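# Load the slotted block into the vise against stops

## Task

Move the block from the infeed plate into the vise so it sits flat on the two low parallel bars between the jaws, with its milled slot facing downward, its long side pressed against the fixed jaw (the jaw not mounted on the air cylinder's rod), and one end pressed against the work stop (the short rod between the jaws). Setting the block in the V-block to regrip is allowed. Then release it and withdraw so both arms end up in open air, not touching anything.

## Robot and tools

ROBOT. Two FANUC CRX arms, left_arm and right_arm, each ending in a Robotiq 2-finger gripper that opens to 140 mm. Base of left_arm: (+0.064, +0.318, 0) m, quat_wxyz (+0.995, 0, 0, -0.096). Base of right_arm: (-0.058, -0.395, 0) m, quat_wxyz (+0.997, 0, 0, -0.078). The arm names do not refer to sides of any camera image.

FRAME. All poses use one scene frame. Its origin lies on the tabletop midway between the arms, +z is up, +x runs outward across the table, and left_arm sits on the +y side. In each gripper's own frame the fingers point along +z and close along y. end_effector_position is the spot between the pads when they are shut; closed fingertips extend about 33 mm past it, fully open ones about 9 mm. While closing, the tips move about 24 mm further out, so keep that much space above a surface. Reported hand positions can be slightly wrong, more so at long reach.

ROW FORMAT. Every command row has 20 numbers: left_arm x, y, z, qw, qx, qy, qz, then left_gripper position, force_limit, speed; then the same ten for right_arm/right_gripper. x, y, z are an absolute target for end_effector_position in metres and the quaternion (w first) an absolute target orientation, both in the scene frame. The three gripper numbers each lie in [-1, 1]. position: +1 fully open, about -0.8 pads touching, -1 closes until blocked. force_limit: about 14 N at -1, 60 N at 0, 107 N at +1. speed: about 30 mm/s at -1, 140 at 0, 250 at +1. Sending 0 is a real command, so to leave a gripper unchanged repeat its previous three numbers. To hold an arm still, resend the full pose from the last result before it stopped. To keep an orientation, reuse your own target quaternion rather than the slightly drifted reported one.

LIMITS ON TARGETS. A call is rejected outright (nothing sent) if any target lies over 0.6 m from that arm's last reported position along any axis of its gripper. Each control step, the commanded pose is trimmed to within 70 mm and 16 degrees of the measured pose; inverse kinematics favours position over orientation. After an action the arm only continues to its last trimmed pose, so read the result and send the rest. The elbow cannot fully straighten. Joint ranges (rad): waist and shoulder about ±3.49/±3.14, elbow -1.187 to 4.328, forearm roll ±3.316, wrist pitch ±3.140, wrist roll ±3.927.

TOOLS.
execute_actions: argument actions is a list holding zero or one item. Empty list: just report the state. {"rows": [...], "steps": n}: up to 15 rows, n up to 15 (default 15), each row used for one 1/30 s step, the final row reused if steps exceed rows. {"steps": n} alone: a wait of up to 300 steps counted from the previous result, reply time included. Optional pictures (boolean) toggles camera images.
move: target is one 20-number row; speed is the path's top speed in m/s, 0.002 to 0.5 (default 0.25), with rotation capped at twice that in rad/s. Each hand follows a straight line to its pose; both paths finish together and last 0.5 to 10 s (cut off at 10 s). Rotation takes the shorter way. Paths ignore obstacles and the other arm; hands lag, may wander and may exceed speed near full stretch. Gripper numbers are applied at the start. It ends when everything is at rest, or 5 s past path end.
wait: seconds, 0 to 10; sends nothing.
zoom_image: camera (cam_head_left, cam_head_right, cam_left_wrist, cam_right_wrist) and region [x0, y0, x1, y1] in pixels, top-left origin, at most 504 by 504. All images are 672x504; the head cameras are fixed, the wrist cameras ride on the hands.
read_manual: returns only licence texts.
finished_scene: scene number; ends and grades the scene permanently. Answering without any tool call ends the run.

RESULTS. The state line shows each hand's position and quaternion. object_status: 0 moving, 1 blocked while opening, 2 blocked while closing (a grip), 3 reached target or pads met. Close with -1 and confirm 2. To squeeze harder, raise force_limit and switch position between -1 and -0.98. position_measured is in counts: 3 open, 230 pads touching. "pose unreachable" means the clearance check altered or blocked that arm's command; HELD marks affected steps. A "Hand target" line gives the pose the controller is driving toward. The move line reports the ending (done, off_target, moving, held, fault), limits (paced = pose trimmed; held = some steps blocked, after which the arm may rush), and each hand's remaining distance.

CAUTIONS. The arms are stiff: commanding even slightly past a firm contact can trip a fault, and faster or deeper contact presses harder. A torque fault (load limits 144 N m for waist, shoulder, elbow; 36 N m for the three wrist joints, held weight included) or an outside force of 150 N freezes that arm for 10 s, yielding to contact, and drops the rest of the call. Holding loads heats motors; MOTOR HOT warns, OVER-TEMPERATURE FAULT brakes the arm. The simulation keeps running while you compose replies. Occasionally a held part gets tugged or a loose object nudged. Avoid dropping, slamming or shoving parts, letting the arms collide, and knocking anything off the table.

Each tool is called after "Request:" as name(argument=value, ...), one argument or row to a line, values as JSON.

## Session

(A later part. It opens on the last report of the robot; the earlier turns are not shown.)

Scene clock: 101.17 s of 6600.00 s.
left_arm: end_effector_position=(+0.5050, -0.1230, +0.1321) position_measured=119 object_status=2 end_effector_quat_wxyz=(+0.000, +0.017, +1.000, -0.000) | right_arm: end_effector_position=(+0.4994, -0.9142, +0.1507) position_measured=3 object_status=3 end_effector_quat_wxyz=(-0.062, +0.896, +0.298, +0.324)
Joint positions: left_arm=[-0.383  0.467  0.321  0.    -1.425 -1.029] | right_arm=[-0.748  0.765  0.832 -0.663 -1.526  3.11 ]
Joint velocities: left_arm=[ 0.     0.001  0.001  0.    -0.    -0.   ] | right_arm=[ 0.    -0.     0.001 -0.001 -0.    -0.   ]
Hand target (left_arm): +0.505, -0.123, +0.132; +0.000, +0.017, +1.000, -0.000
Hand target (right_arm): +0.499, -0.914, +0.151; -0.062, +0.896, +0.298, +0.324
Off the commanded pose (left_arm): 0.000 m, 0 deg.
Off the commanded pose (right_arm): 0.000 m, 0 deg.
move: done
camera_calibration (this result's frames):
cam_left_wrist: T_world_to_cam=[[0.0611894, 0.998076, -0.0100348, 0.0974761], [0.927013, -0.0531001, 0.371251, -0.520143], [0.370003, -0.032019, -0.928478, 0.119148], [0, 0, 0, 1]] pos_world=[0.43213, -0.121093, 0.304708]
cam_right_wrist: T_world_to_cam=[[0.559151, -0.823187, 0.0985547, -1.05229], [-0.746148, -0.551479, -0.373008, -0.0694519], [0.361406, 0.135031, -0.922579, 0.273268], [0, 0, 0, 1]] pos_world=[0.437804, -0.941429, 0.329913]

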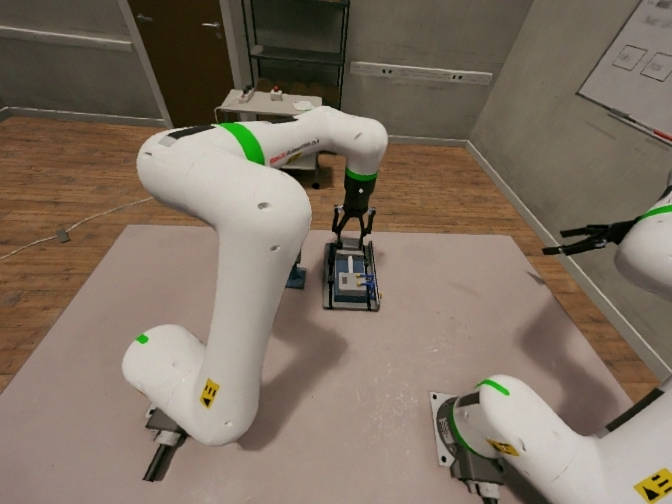

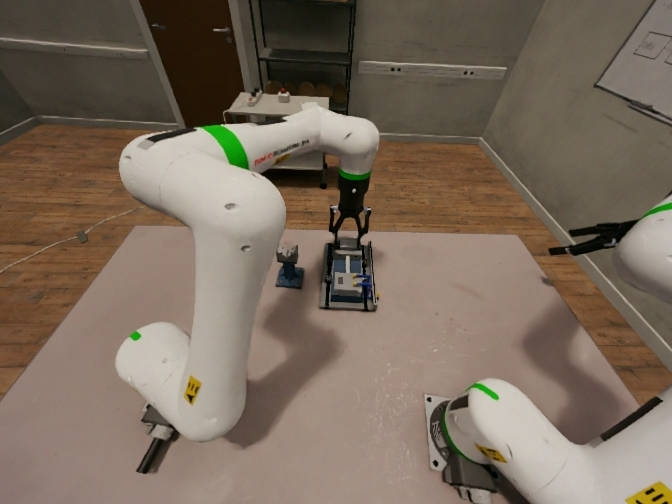

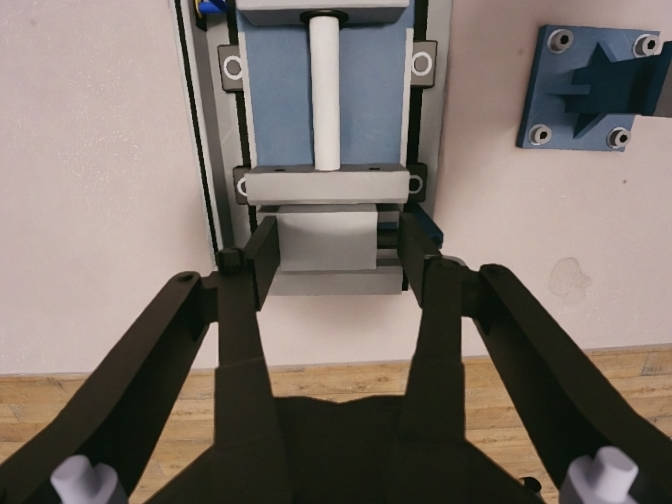

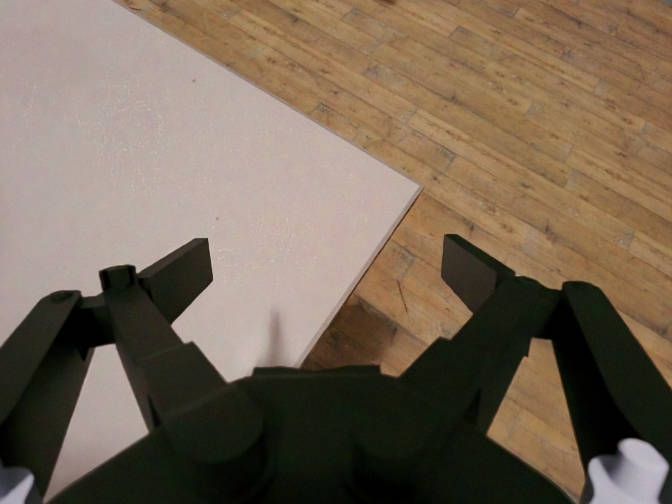

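Request:
move(
  target=[0.505,-0.126,0.132,0,0.017,1,0,0.2,-1,-1,0.4994,-0.9142,0.1507,-0.062,0.896,0.298,0.324,1,0,0],
)

Request:
move(
  target=[0.505,-0.126,0.165,0,0.017,1,0,0.2,-1,-1,0.4994,-0.9142,0.1507,-0.062,0.896,0.298,0.324,1,0,0],
)

Request:
move(
  target=[0.516,-0.133,0.165,0,-0.695,0.719,0,0.2,-1,-1,0.4994,-0.9142,0.1507,-0.062,0.896,0.298,0.324,1,0,0],
  speed=0.5,
)

Request:
move(
  target=[0.516,-0.133,0.134,0,-0.695,0.719,0,0.2,-1,-1,0.4994,-0.9142,0.1507,-0.062,0.896,0.298,0.324,1,0,0],
  speed=0.04,
)

Request:
move(
  target=[0.516,-0.133,0.134,0,-0.695,0.719,0,-0.3,-1,-1,0.4994,-0.9142,0.1507,-0.062,0.896,0.298,0.324,1,0,0],
)

Request:
move(
  target=[0.516,-0.133,0.134,0,-0.695,0.719,0,0.2,-1,0,0.4994,-0.9142,0.1507,-0.062,0.896,0.298,0.324,1,0,0],
)

Request:
move(
  target=[0.516,-0.08,0.21,0,-0.695,0.719,0,0.6,-1,0,0.4994,-0.9142,0.1507,-0.062,0.896,0.298,0.324,1,0,0],
)

Request:
zoom_image(
  camera="cam_left_wrist",
  region=[240,80,440,260],
)

Scene clock: 110.00 s of 6600.00 s.
left_arm: end_effector_position=(+0.5050, -0.1260, +0.1320) position_measured=104 object_status=3 end_effector_quat_wxyz=(-0.000, +0.017, +1.000, -0.000) | right_arm: end_effector_position=(+0.4994, -0.9142, +0.1507) position_measured=3 object_status=3 end_effector_quat_wxyz=(-0.062, +0.896, +0.298, +0.324)
Joint positions: left_arm=[-0.387  0.473  0.329  0.    -1.427 -1.025] | right_arm=[-0.748  0.765  0.832 -0.663 -1.526  3.11 ]
Joint velocities: left_arm=[ 0.    -0.     0.    -0.     0.001 -0.   ] | right_arm=[-0.  0.  0.  0. -0.  0.]
Hand target (left_arm): +0.505, -0.126, +0.132; +0.000, +0.017, +1.000, -0.000
Hand target (right_arm): +0.499, -0.914, +0.151; -0.062, +0.896, +0.298, +0.324
Off the commanded pose (left_arm): 0.000 m, 0 deg.
Off the commanded pose (right_arm): 0.000 m, 0 deg.
After step 90, 5.13 s passed at rest.
move: done
camera_calibration (this result's frames):
cam_left_wrist: T_world_to_cam=[[0.0611305, 0.99808, -0.0099674, 0.100457], [0.927056, -0.0530739, 0.371147, -0.520294], [0.369906, -0.0319288, -0.92852, 0.11904], [0, 0, 0, 1]] pos_world=[0.432167, -0.124077, 0.304638]
cam_right_wrist: T_world_to_cam=[[0.559151, -0.823187, 0.0985551, -1.05229], [-0.746147, -0.551479, -0.373008, -0.0694521], [0.361406, 0.135031, -0.922579, 0.273268], [0, 0, 0, 1]] pos_world=[0.437804, -0.941429, 0.329913]

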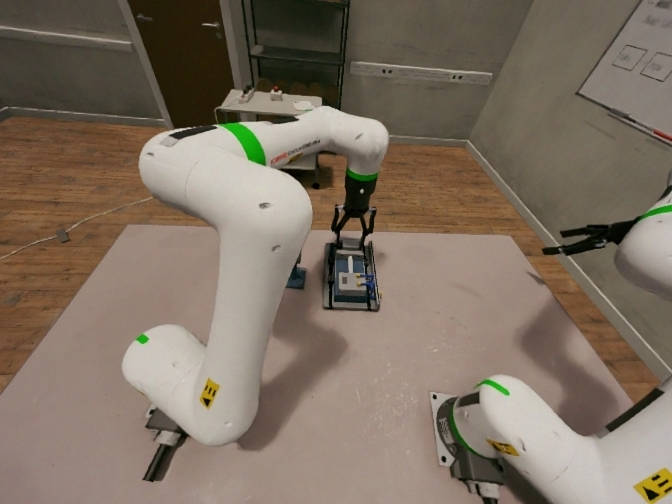

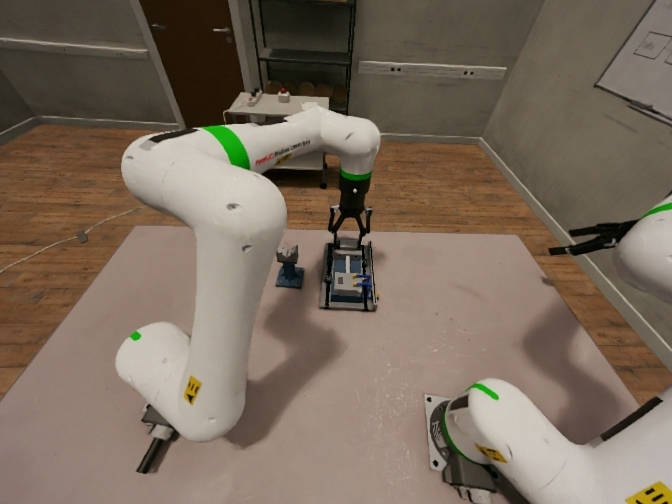

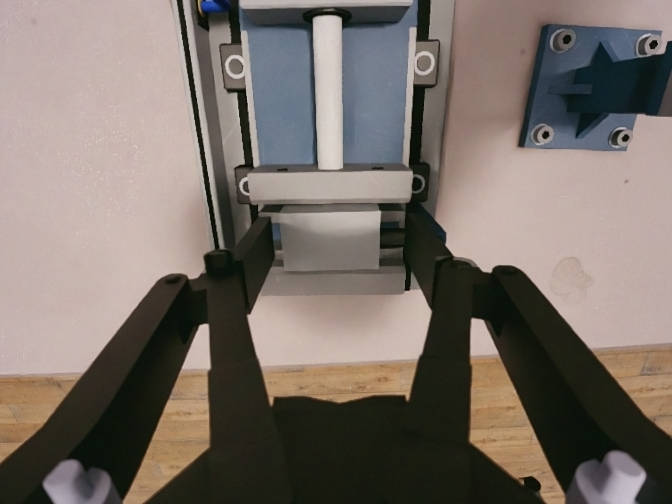

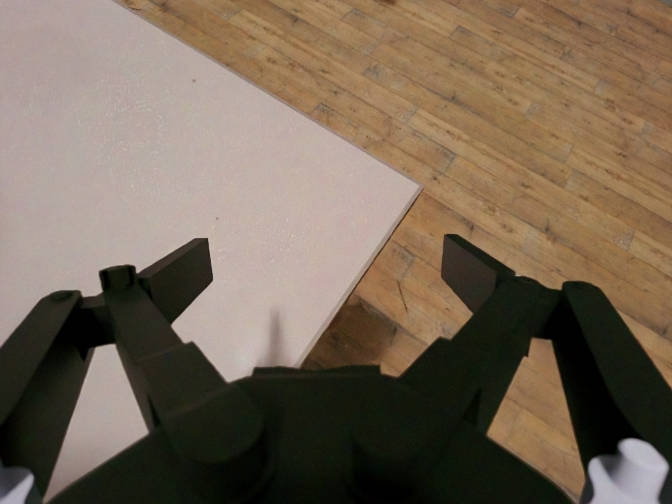

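Scene clock: 110.73 s of 6600.00 s.
left_arm: end_effector_position=(+0.5050, -0.1260, +0.1651) position_measured=104 object_status=3 end_effector_quat_wxyz=(+0.000, +0.017, +1.000, -0.000) | right_arm: end_effector_position=(+0.4994, -0.9142, +0.1507) position_measured=3 object_status=3 end_effector_quat_wxyz=(-0.062, +0.896, +0.298, +0.324)
Joint positions: left_arm=[-0.387  0.463  0.393  0.    -1.5   -1.025] | right_arm=[-0.748  0.765  0.832 -0.663 -1.526  3.11 ]
Joint velocities: left_arm=[ 0.     0.     0.001 -0.001  0.    -0.   ] | right_arm=[ 0.     0.001 -0.001 -0.001  0.    -0.   ]
Hand target (left_arm): +0.505, -0.126, +0.165; +0.000, +0.017, +1.000, +0.000
Hand target (right_arm): +0.499, -0.914, +0.151; -0.062, +0.896, +0.298, +0.324
Off the commanded pose (left_arm): 0.000 m, 0 deg.
Off the commanded pose (right_arm): 0.000 m, 0 deg.
move: done
camera_calibration (this result's frames):
cam_left_wrist: T_world_to_cam=[[0.0610312, 0.998085, -0.0100306, 0.100874], [0.927026, -0.0529552, 0.37124, -0.532587], [0.369998, -0.0319558, -0.928483, 0.149665], [0, 0, 0, 1]] pos_world=[0.43219, -0.124101, 0.337691]
cam_right_wrist: T_world_to_cam=[[0.559151, -0.823187, 0.0985548, -1.05229], [-0.746148, -0.551479, -0.373008, -0.069452], [0.361406, 0.135031, -0.922579, 0.273268], [0, 0, 0, 1]] pos_world=[0.437804, -0.941429, 0.329913]

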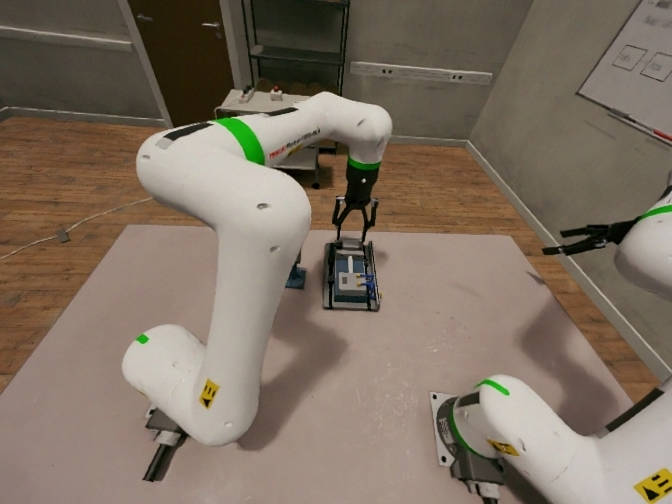

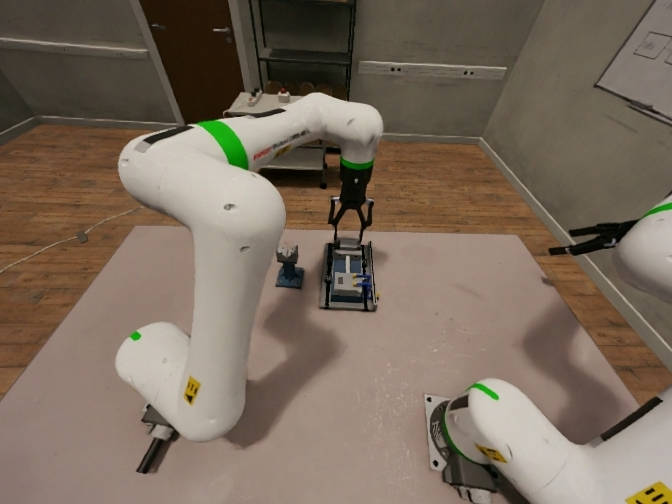

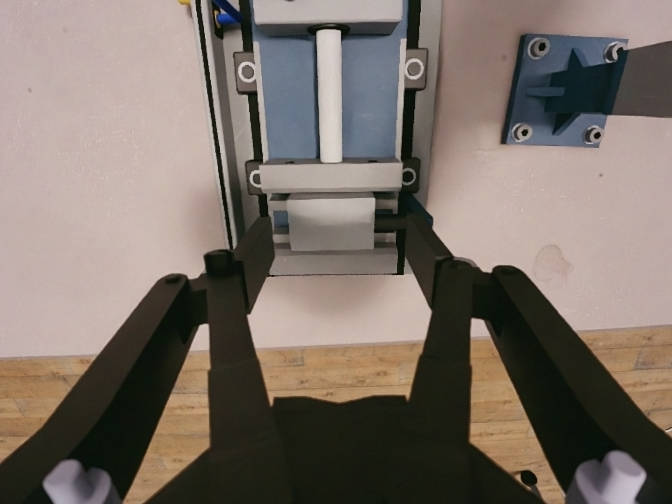

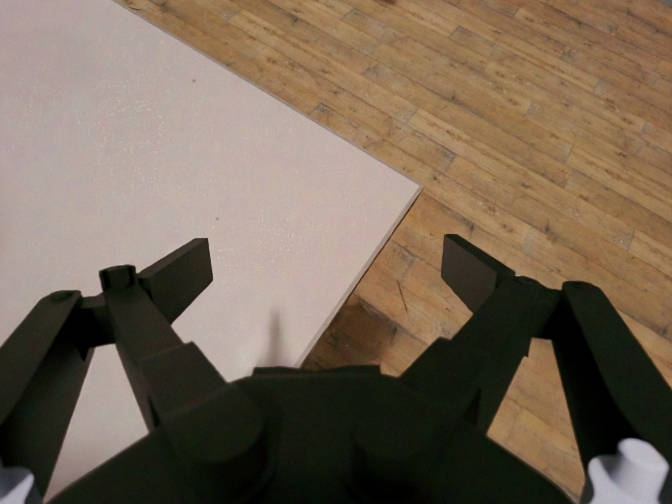

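Scene clock: 112.83 s of 6600.00 s.
left_arm: end_effector_position=(+0.5160, -0.1330, +0.1650) position_measured=104 object_status=3 end_effector_quat_wxyz=(+0.000, +0.695, -0.719, +0.000) | right_arm: end_effector_position=(+0.4994, -0.9142, +0.1507) position_measured=3 object_status=3 end_effector_quat_wxyz=(-0.062, +0.896, +0.298, +0.324)
Joint positions: left_arm=[-0.387  0.498  0.443  0.    -1.516  0.546] | right_arm=[-0.748  0.765  0.832 -0.663 -1.526  3.11 ]
Joint velocities: left_arm=[-0.001 -0.     0.001 -0.    -0.001  0.   ] | right_arm=[ 0.001 -0.001  0.001  0.001  0.    -0.   ]
Hand target (left_arm): +0.516, -0.133, +0.165; -0.000, +0.695, -0.719, -0.000
Hand target (right_arm): +0.499, -0.914, +0.151; -0.062, +0.896, +0.298, +0.324
Off the commanded pose (left_arm): 0.000 m, 0 deg.
Off the commanded pose (right_arm): 0.000 m, 0 deg.
move: done
camera_calibration (this result's frames):
cam_left_wrist: T_world_to_cam=[[-0.998084, 0.0610679, -0.00996581, 0.529061], [0.0530165, 0.927061, 0.371144, 0.0382508], [0.0319039, 0.369905, -0.928522, 0.373266], [0, 0, 0, 1]] pos_world=[0.51411, -0.205842, 0.337661]
cam_right_wrist: T_world_to_cam=[[0.559151, -0.823187, 0.0985548, -1.05229], [-0.746148, -0.551479, -0.373008, -0.069452], [0.361406, 0.135031, -0.922579, 0.273268], [0, 0, 0, 1]] pos_world=[0.437804, -0.941429, 0.329913]

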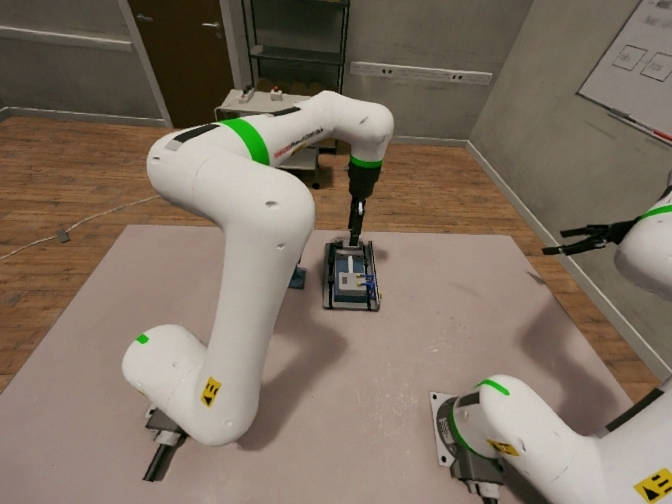

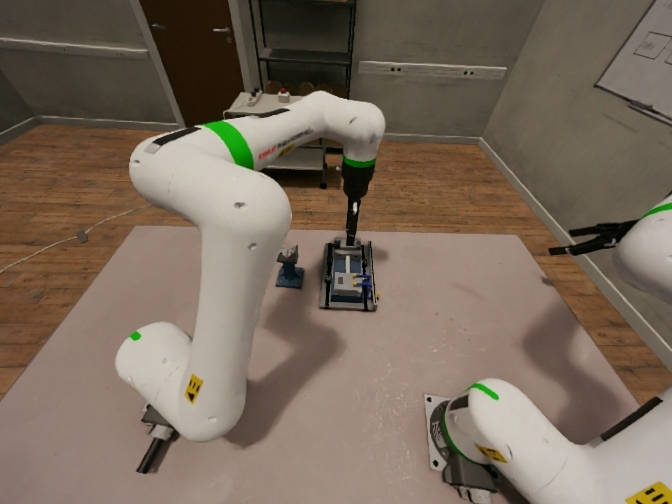

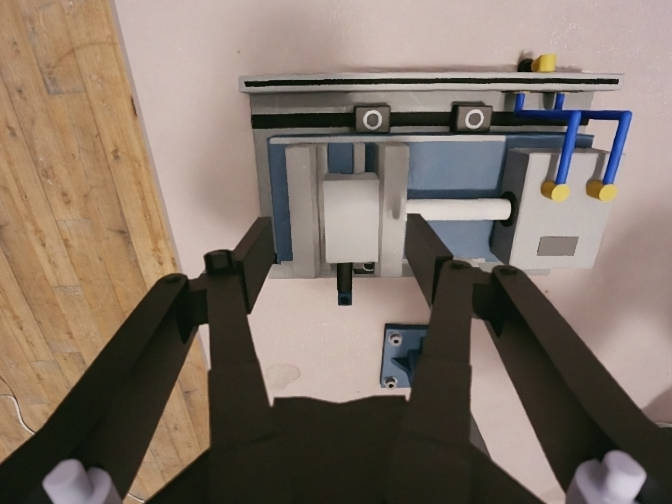

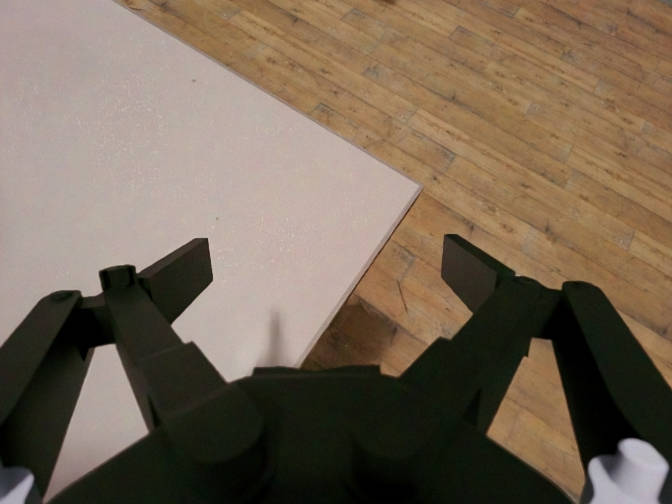

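Scene clock: 113.87 s of 6600.00 s.
left_arm: end_effector_position=(+0.5160, -0.1330, +0.1340) position_measured=104 object_status=3 end_effector_quat_wxyz=(-0.000, +0.695, -0.719, -0.000) | right_arm: end_effector_position=(+0.4994, -0.9142, +0.1507) position_measured=3 object_status=3 end_effector_quat_wxyz=(-0.062, +0.896, +0.298, +0.324)
Joint positions: left_arm=[-0.387  0.505  0.381 -0.    -1.447  0.546] | right_arm=[-0.748  0.765  0.832 -0.663 -1.526  3.11 ]
Joint velocities: left_arm=[-0.    -0.    -0.001 -0.     0.     0.   ] | right_arm=[ 0.     0.001 -0.003 -0.001 -0.     0.   ]
Hand target (left_arm): +0.516, -0.133, +0.134; +0.000, +0.695, -0.719, +0.000
Hand target (right_arm): +0.499, -0.914, +0.151; -0.062, +0.896, +0.298, +0.324
Off the commanded pose (left_arm): 0.000 m, 0 deg.
Off the commanded pose (right_arm): 0.000 m, 0 deg.
move: done
camera_calibration (this result's frames):
cam_left_wrist: T_world_to_cam=[[-0.998082, 0.0610957, -0.00996819, 0.528683], [0.05304, 0.927043, 0.371185, 0.049714], [0.0319188, 0.369945, -0.928505, 0.344444], [0, 0, 0, 1]] pos_world=[0.514038, -0.205812, 0.306635]
cam_right_wrist: T_world_to_cam=[[0.559151, -0.823187, 0.0985549, -1.05229], [-0.746147, -0.551479, -0.373008, -0.0694519], [0.361406, 0.135031, -0.922579, 0.273268], [0, 0, 0, 1]] pos_world=[0.437804, -0.941429, 0.329913]

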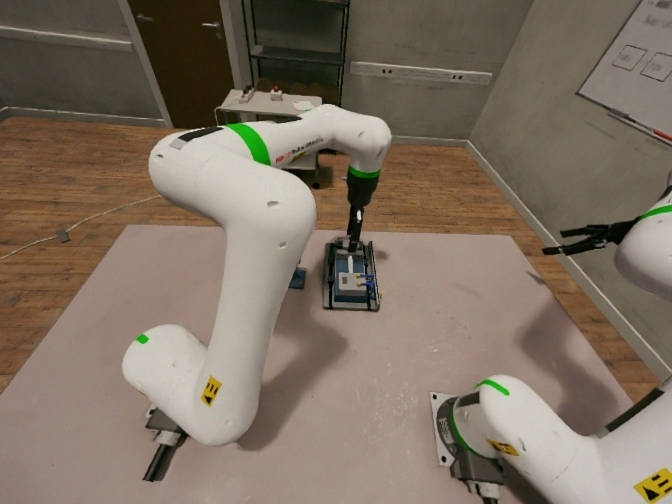

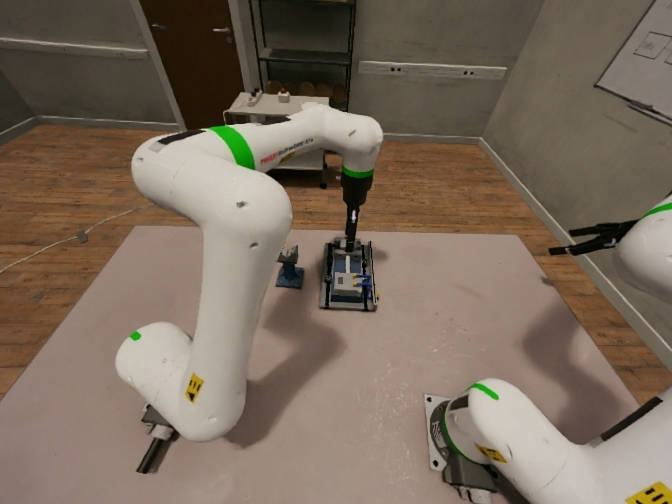

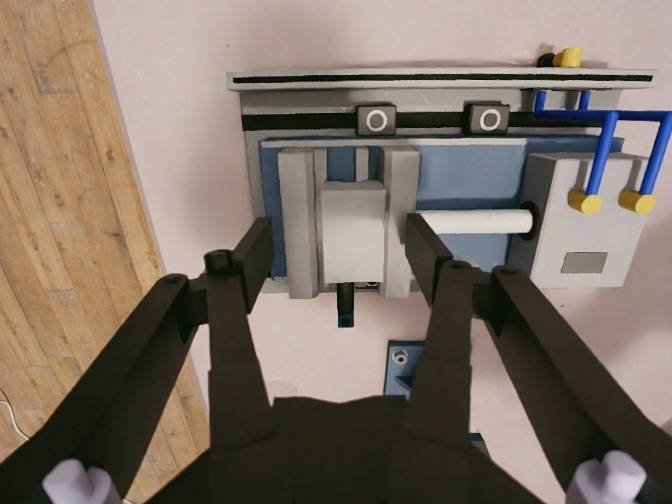

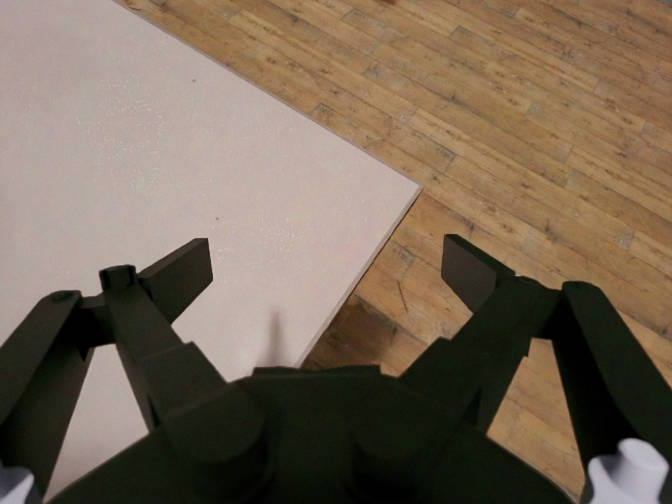

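Scene clock: 115.40 s of 6600.00 s.
left_arm: end_effector_position=(+0.5159, -0.1330, +0.1340) position_measured=167 object_status=3 end_effector_quat_wxyz=(+0.000, +0.695, -0.719, -0.000) | right_arm: end_effector_position=(+0.4994, -0.9142, +0.1507) position_measured=3 object_status=3 end_effector_quat_wxyz=(-0.062, +0.896, +0.298, +0.324)
Joint positions: left_arm=[-0.387  0.505  0.381  0.    -1.447  0.546] | right_arm=[-0.748  0.765  0.832 -0.663 -1.526  3.11 ]
Joint velocities: left_arm=[ 0.    -0.     0.001 -0.     0.002 -0.   ] | right_arm=[ 0.     0.001 -0.    -0.     0.001 -0.   ]
Hand target (left_arm): +0.516, -0.133, +0.134; +0.000, +0.695, -0.719, -0.000
Hand target (right_arm): +0.499, -0.914, +0.151; -0.062, +0.896, +0.298, +0.324
Off the commanded pose (left_arm): 0.000 m, 0 deg.
Off the commanded pose (right_arm): 0.000 m, 0 deg.
move: done
camera_calibration (this result's frames):
cam_left_wrist: T_world_to_cam=[[-0.998085, 0.0610715, -0.00978809, 0.528635], [0.0530877, 0.927081, 0.371084, 0.0497599], [0.031737, 0.369854, -0.928548, 0.344572], [0, 0, 0, 1]] pos_world=[0.514046, -0.205857, 0.306661]
cam_right_wrist: T_world_to_cam=[[0.55915, -0.823188, 0.0985548, -1.05229], [-0.746148, -0.551479, -0.373008, -0.0694518], [0.361406, 0.135031, -0.922579, 0.273268], [0, 0, 0, 1]] pos_world=[0.437804, -0.941429, 0.329913]

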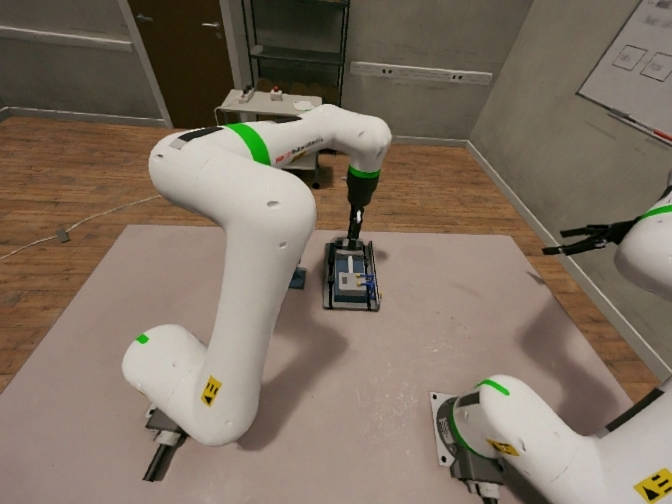

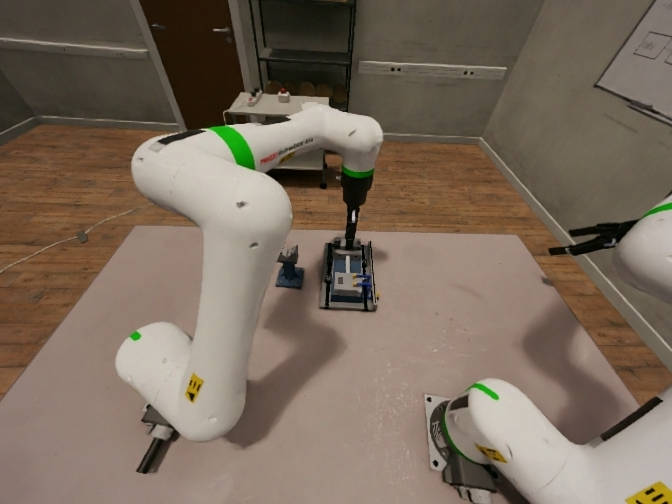

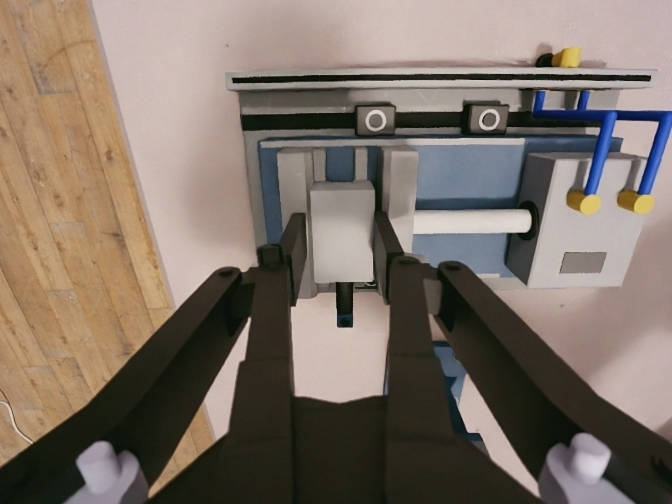

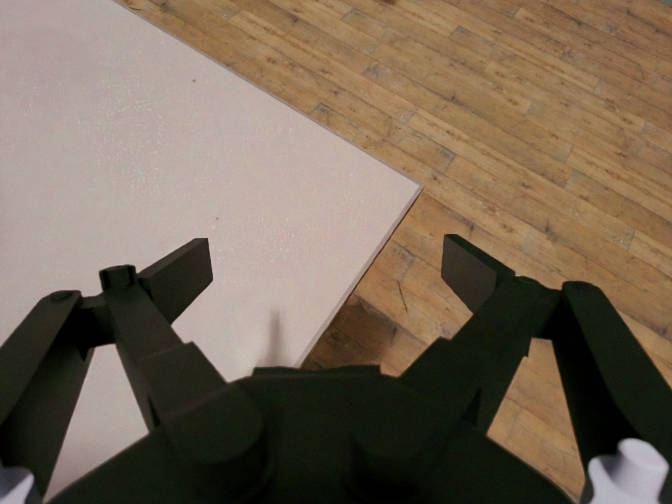

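Scene clock: 116.10 s of 6600.00 s.
left_arm: end_effector_position=(+0.5160, -0.1330, +0.1340) position_measured=104 object_status=3 end_effector_quat_wxyz=(+0.000, +0.695, -0.719, -0.000) | right_arm: end_effector_position=(+0.4994, -0.9142, +0.1507) position_measured=3 object_status=3 end_effector_quat_wxyz=(-0.062, +0.896, +0.298, +0.324)
Joint positions: left_arm=[-0.387  0.505  0.381  0.    -1.447  0.546] | right_arm=[-0.748  0.765  0.832 -0.663 -1.526  3.11 ]
Joint velocities: left_arm=[ 0.    -0.001  0.001 -0.     0.     0.   ] | right_arm=[ 0.    -0.001 -0.     0.001 -0.     0.   ]
Hand target (left_arm): +0.516, -0.133, +0.134; +0.000, +0.695, -0.719, +0.000
Hand target (right_arm): +0.499, -0.914, +0.151; -0.062, +0.896, +0.298, +0.324
Off the commanded pose (left_arm): 0.000 m, 0 deg.
Off the commanded pose (right_arm): 0.000 m, 0 deg.
move: done
camera_calibration (this result's frames):
cam_left_wrist: T_world_to_cam=[[-0.998084, 0.0610822, -0.00985635, 0.528684], [0.0530706, 0.927061, 0.371134, 0.0497615], [0.0318071, 0.3699, -0.928527, 0.344505], [0, 0, 0, 1]] pos_world=[0.514073, -0.205858, 0.306625]
cam_right_wrist: T_world_to_cam=[[0.559151, -0.823187, 0.0985549, -1.05229], [-0.746148, -0.551479, -0.373008, -0.069452], [0.361406, 0.135031, -0.922579, 0.273268], [0, 0, 0, 1]] pos_world=[0.437804, -0.941429, 0.329913]

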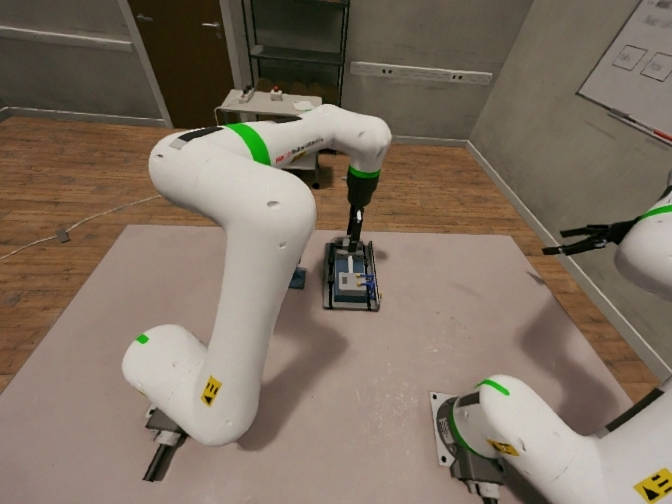

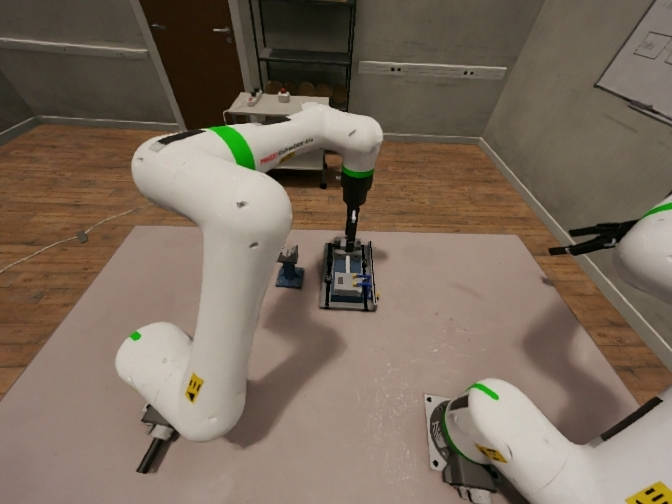

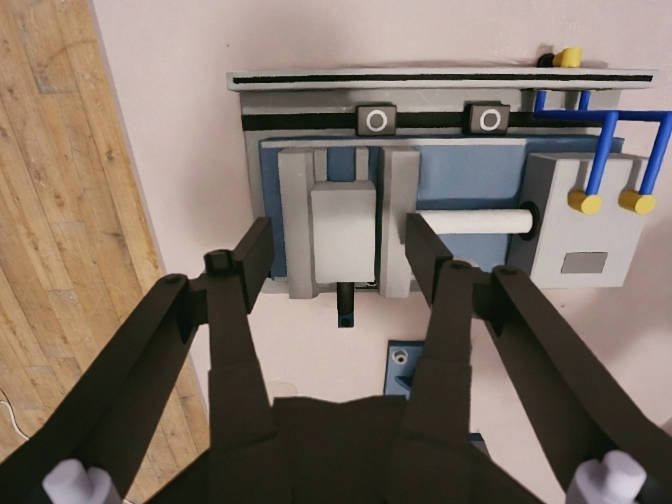

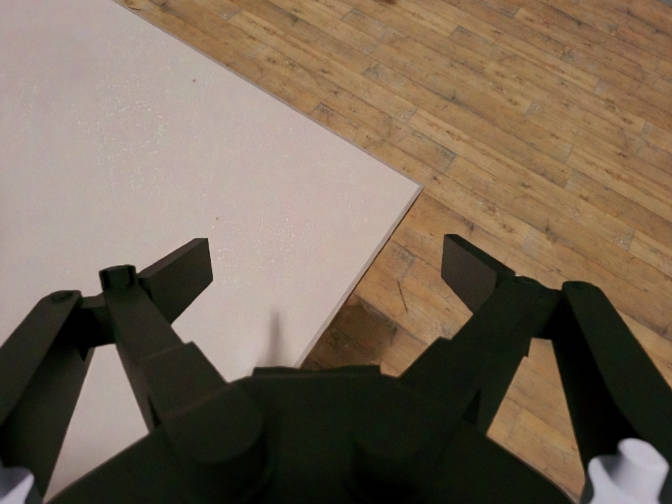

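Scene clock: 116.87 s of 6600.00 s.
left_arm: end_effector_position=(+0.5160, -0.0800, +0.2098) position_measured=53 object_status=3 end_effector_quat_wxyz=(-0.000, +0.695, -0.719, -0.000) | right_arm: end_effector_position=(+0.4994, -0.9142, +0.1507) position_measured=3 object_status=3 end_effector_quat_wxyz=(-0.062, +0.896, +0.298, +0.324)
Joint positions: left_arm=[-0.312  0.396  0.403 -0.    -1.578  0.471] | right_arm=[-0.748  0.765  0.832 -0.663 -1.526  3.11 ]
Joint velocities: left_arm=[ 0.    -0.001  0.001  0.    -0.     0.   ] | right_arm=[ 0.     0.    -0.001  0.001 -0.     0.   ]
Hand target (left_arm): +0.516, -0.080, +0.210; -0.000, +0.695, -0.719, -0.000
Hand target (right_arm): +0.499, -0.914, +0.151; -0.062, +0.896, +0.298, +0.324
Off the commanded pose (left_arm): 0.000 m, 0 deg.
Off the commanded pose (right_arm): 0.000 m, 0 deg.
move: done
camera_calibration (this result's frames):
cam_left_wrist: T_world_to_cam=[[-0.998093, 0.0609375, -0.00985193, 0.526226], [0.0529288, 0.926963, 0.3714, -0.0275218], [0.0317646, 0.37017, -0.928421, 0.395349], [0, 0, 0, 1]] pos_world=[0.514121, -0.152902, 0.382456]
cam_right_wrist: T_world_to_cam=[[0.559151, -0.823187, 0.0985547, -1.05229], [-0.746148, -0.551479, -0.373008, -0.0694521], [0.361406, 0.135031, -0.922579, 0.273268], [0, 0, 0, 1]] pos_world=[0.437804, -0.941429, 0.329913]

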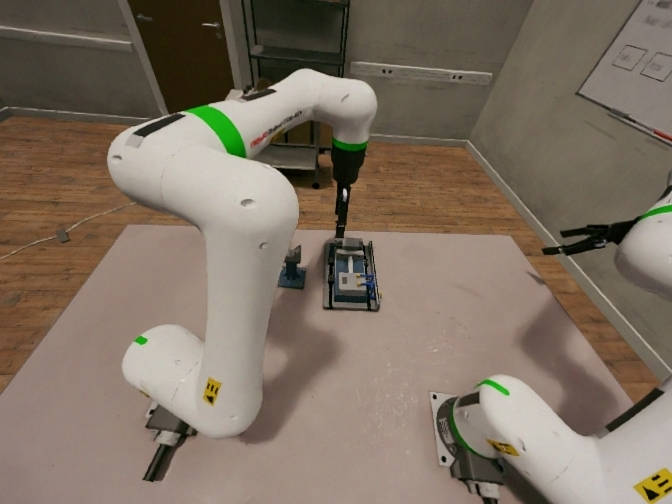

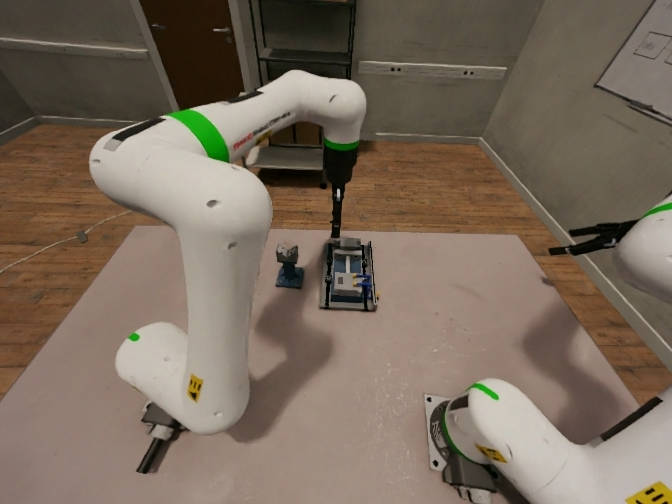

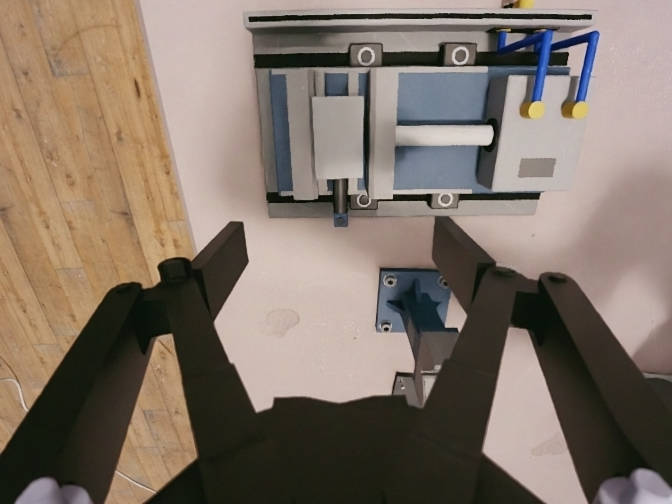

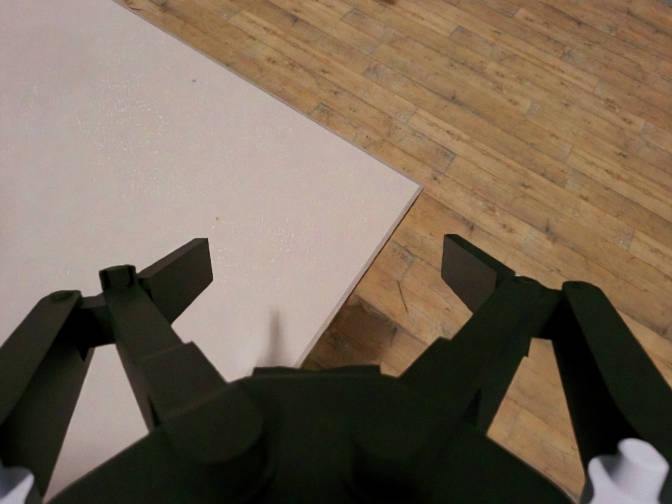

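Region (240, 80, 440, 260) of cam_left_wrist's 672x504 image, scaled by 2.520, with more detail than that image has; it fills the top 454 rows of this view, and the rest is white.

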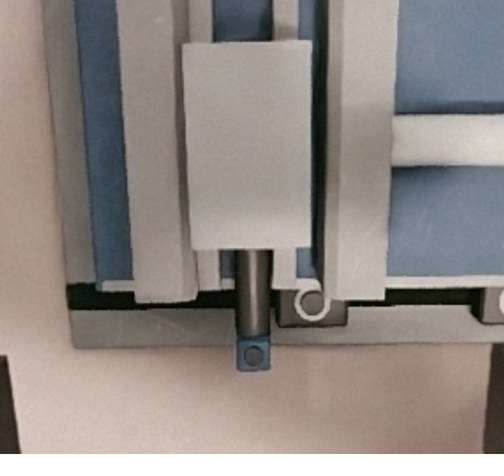

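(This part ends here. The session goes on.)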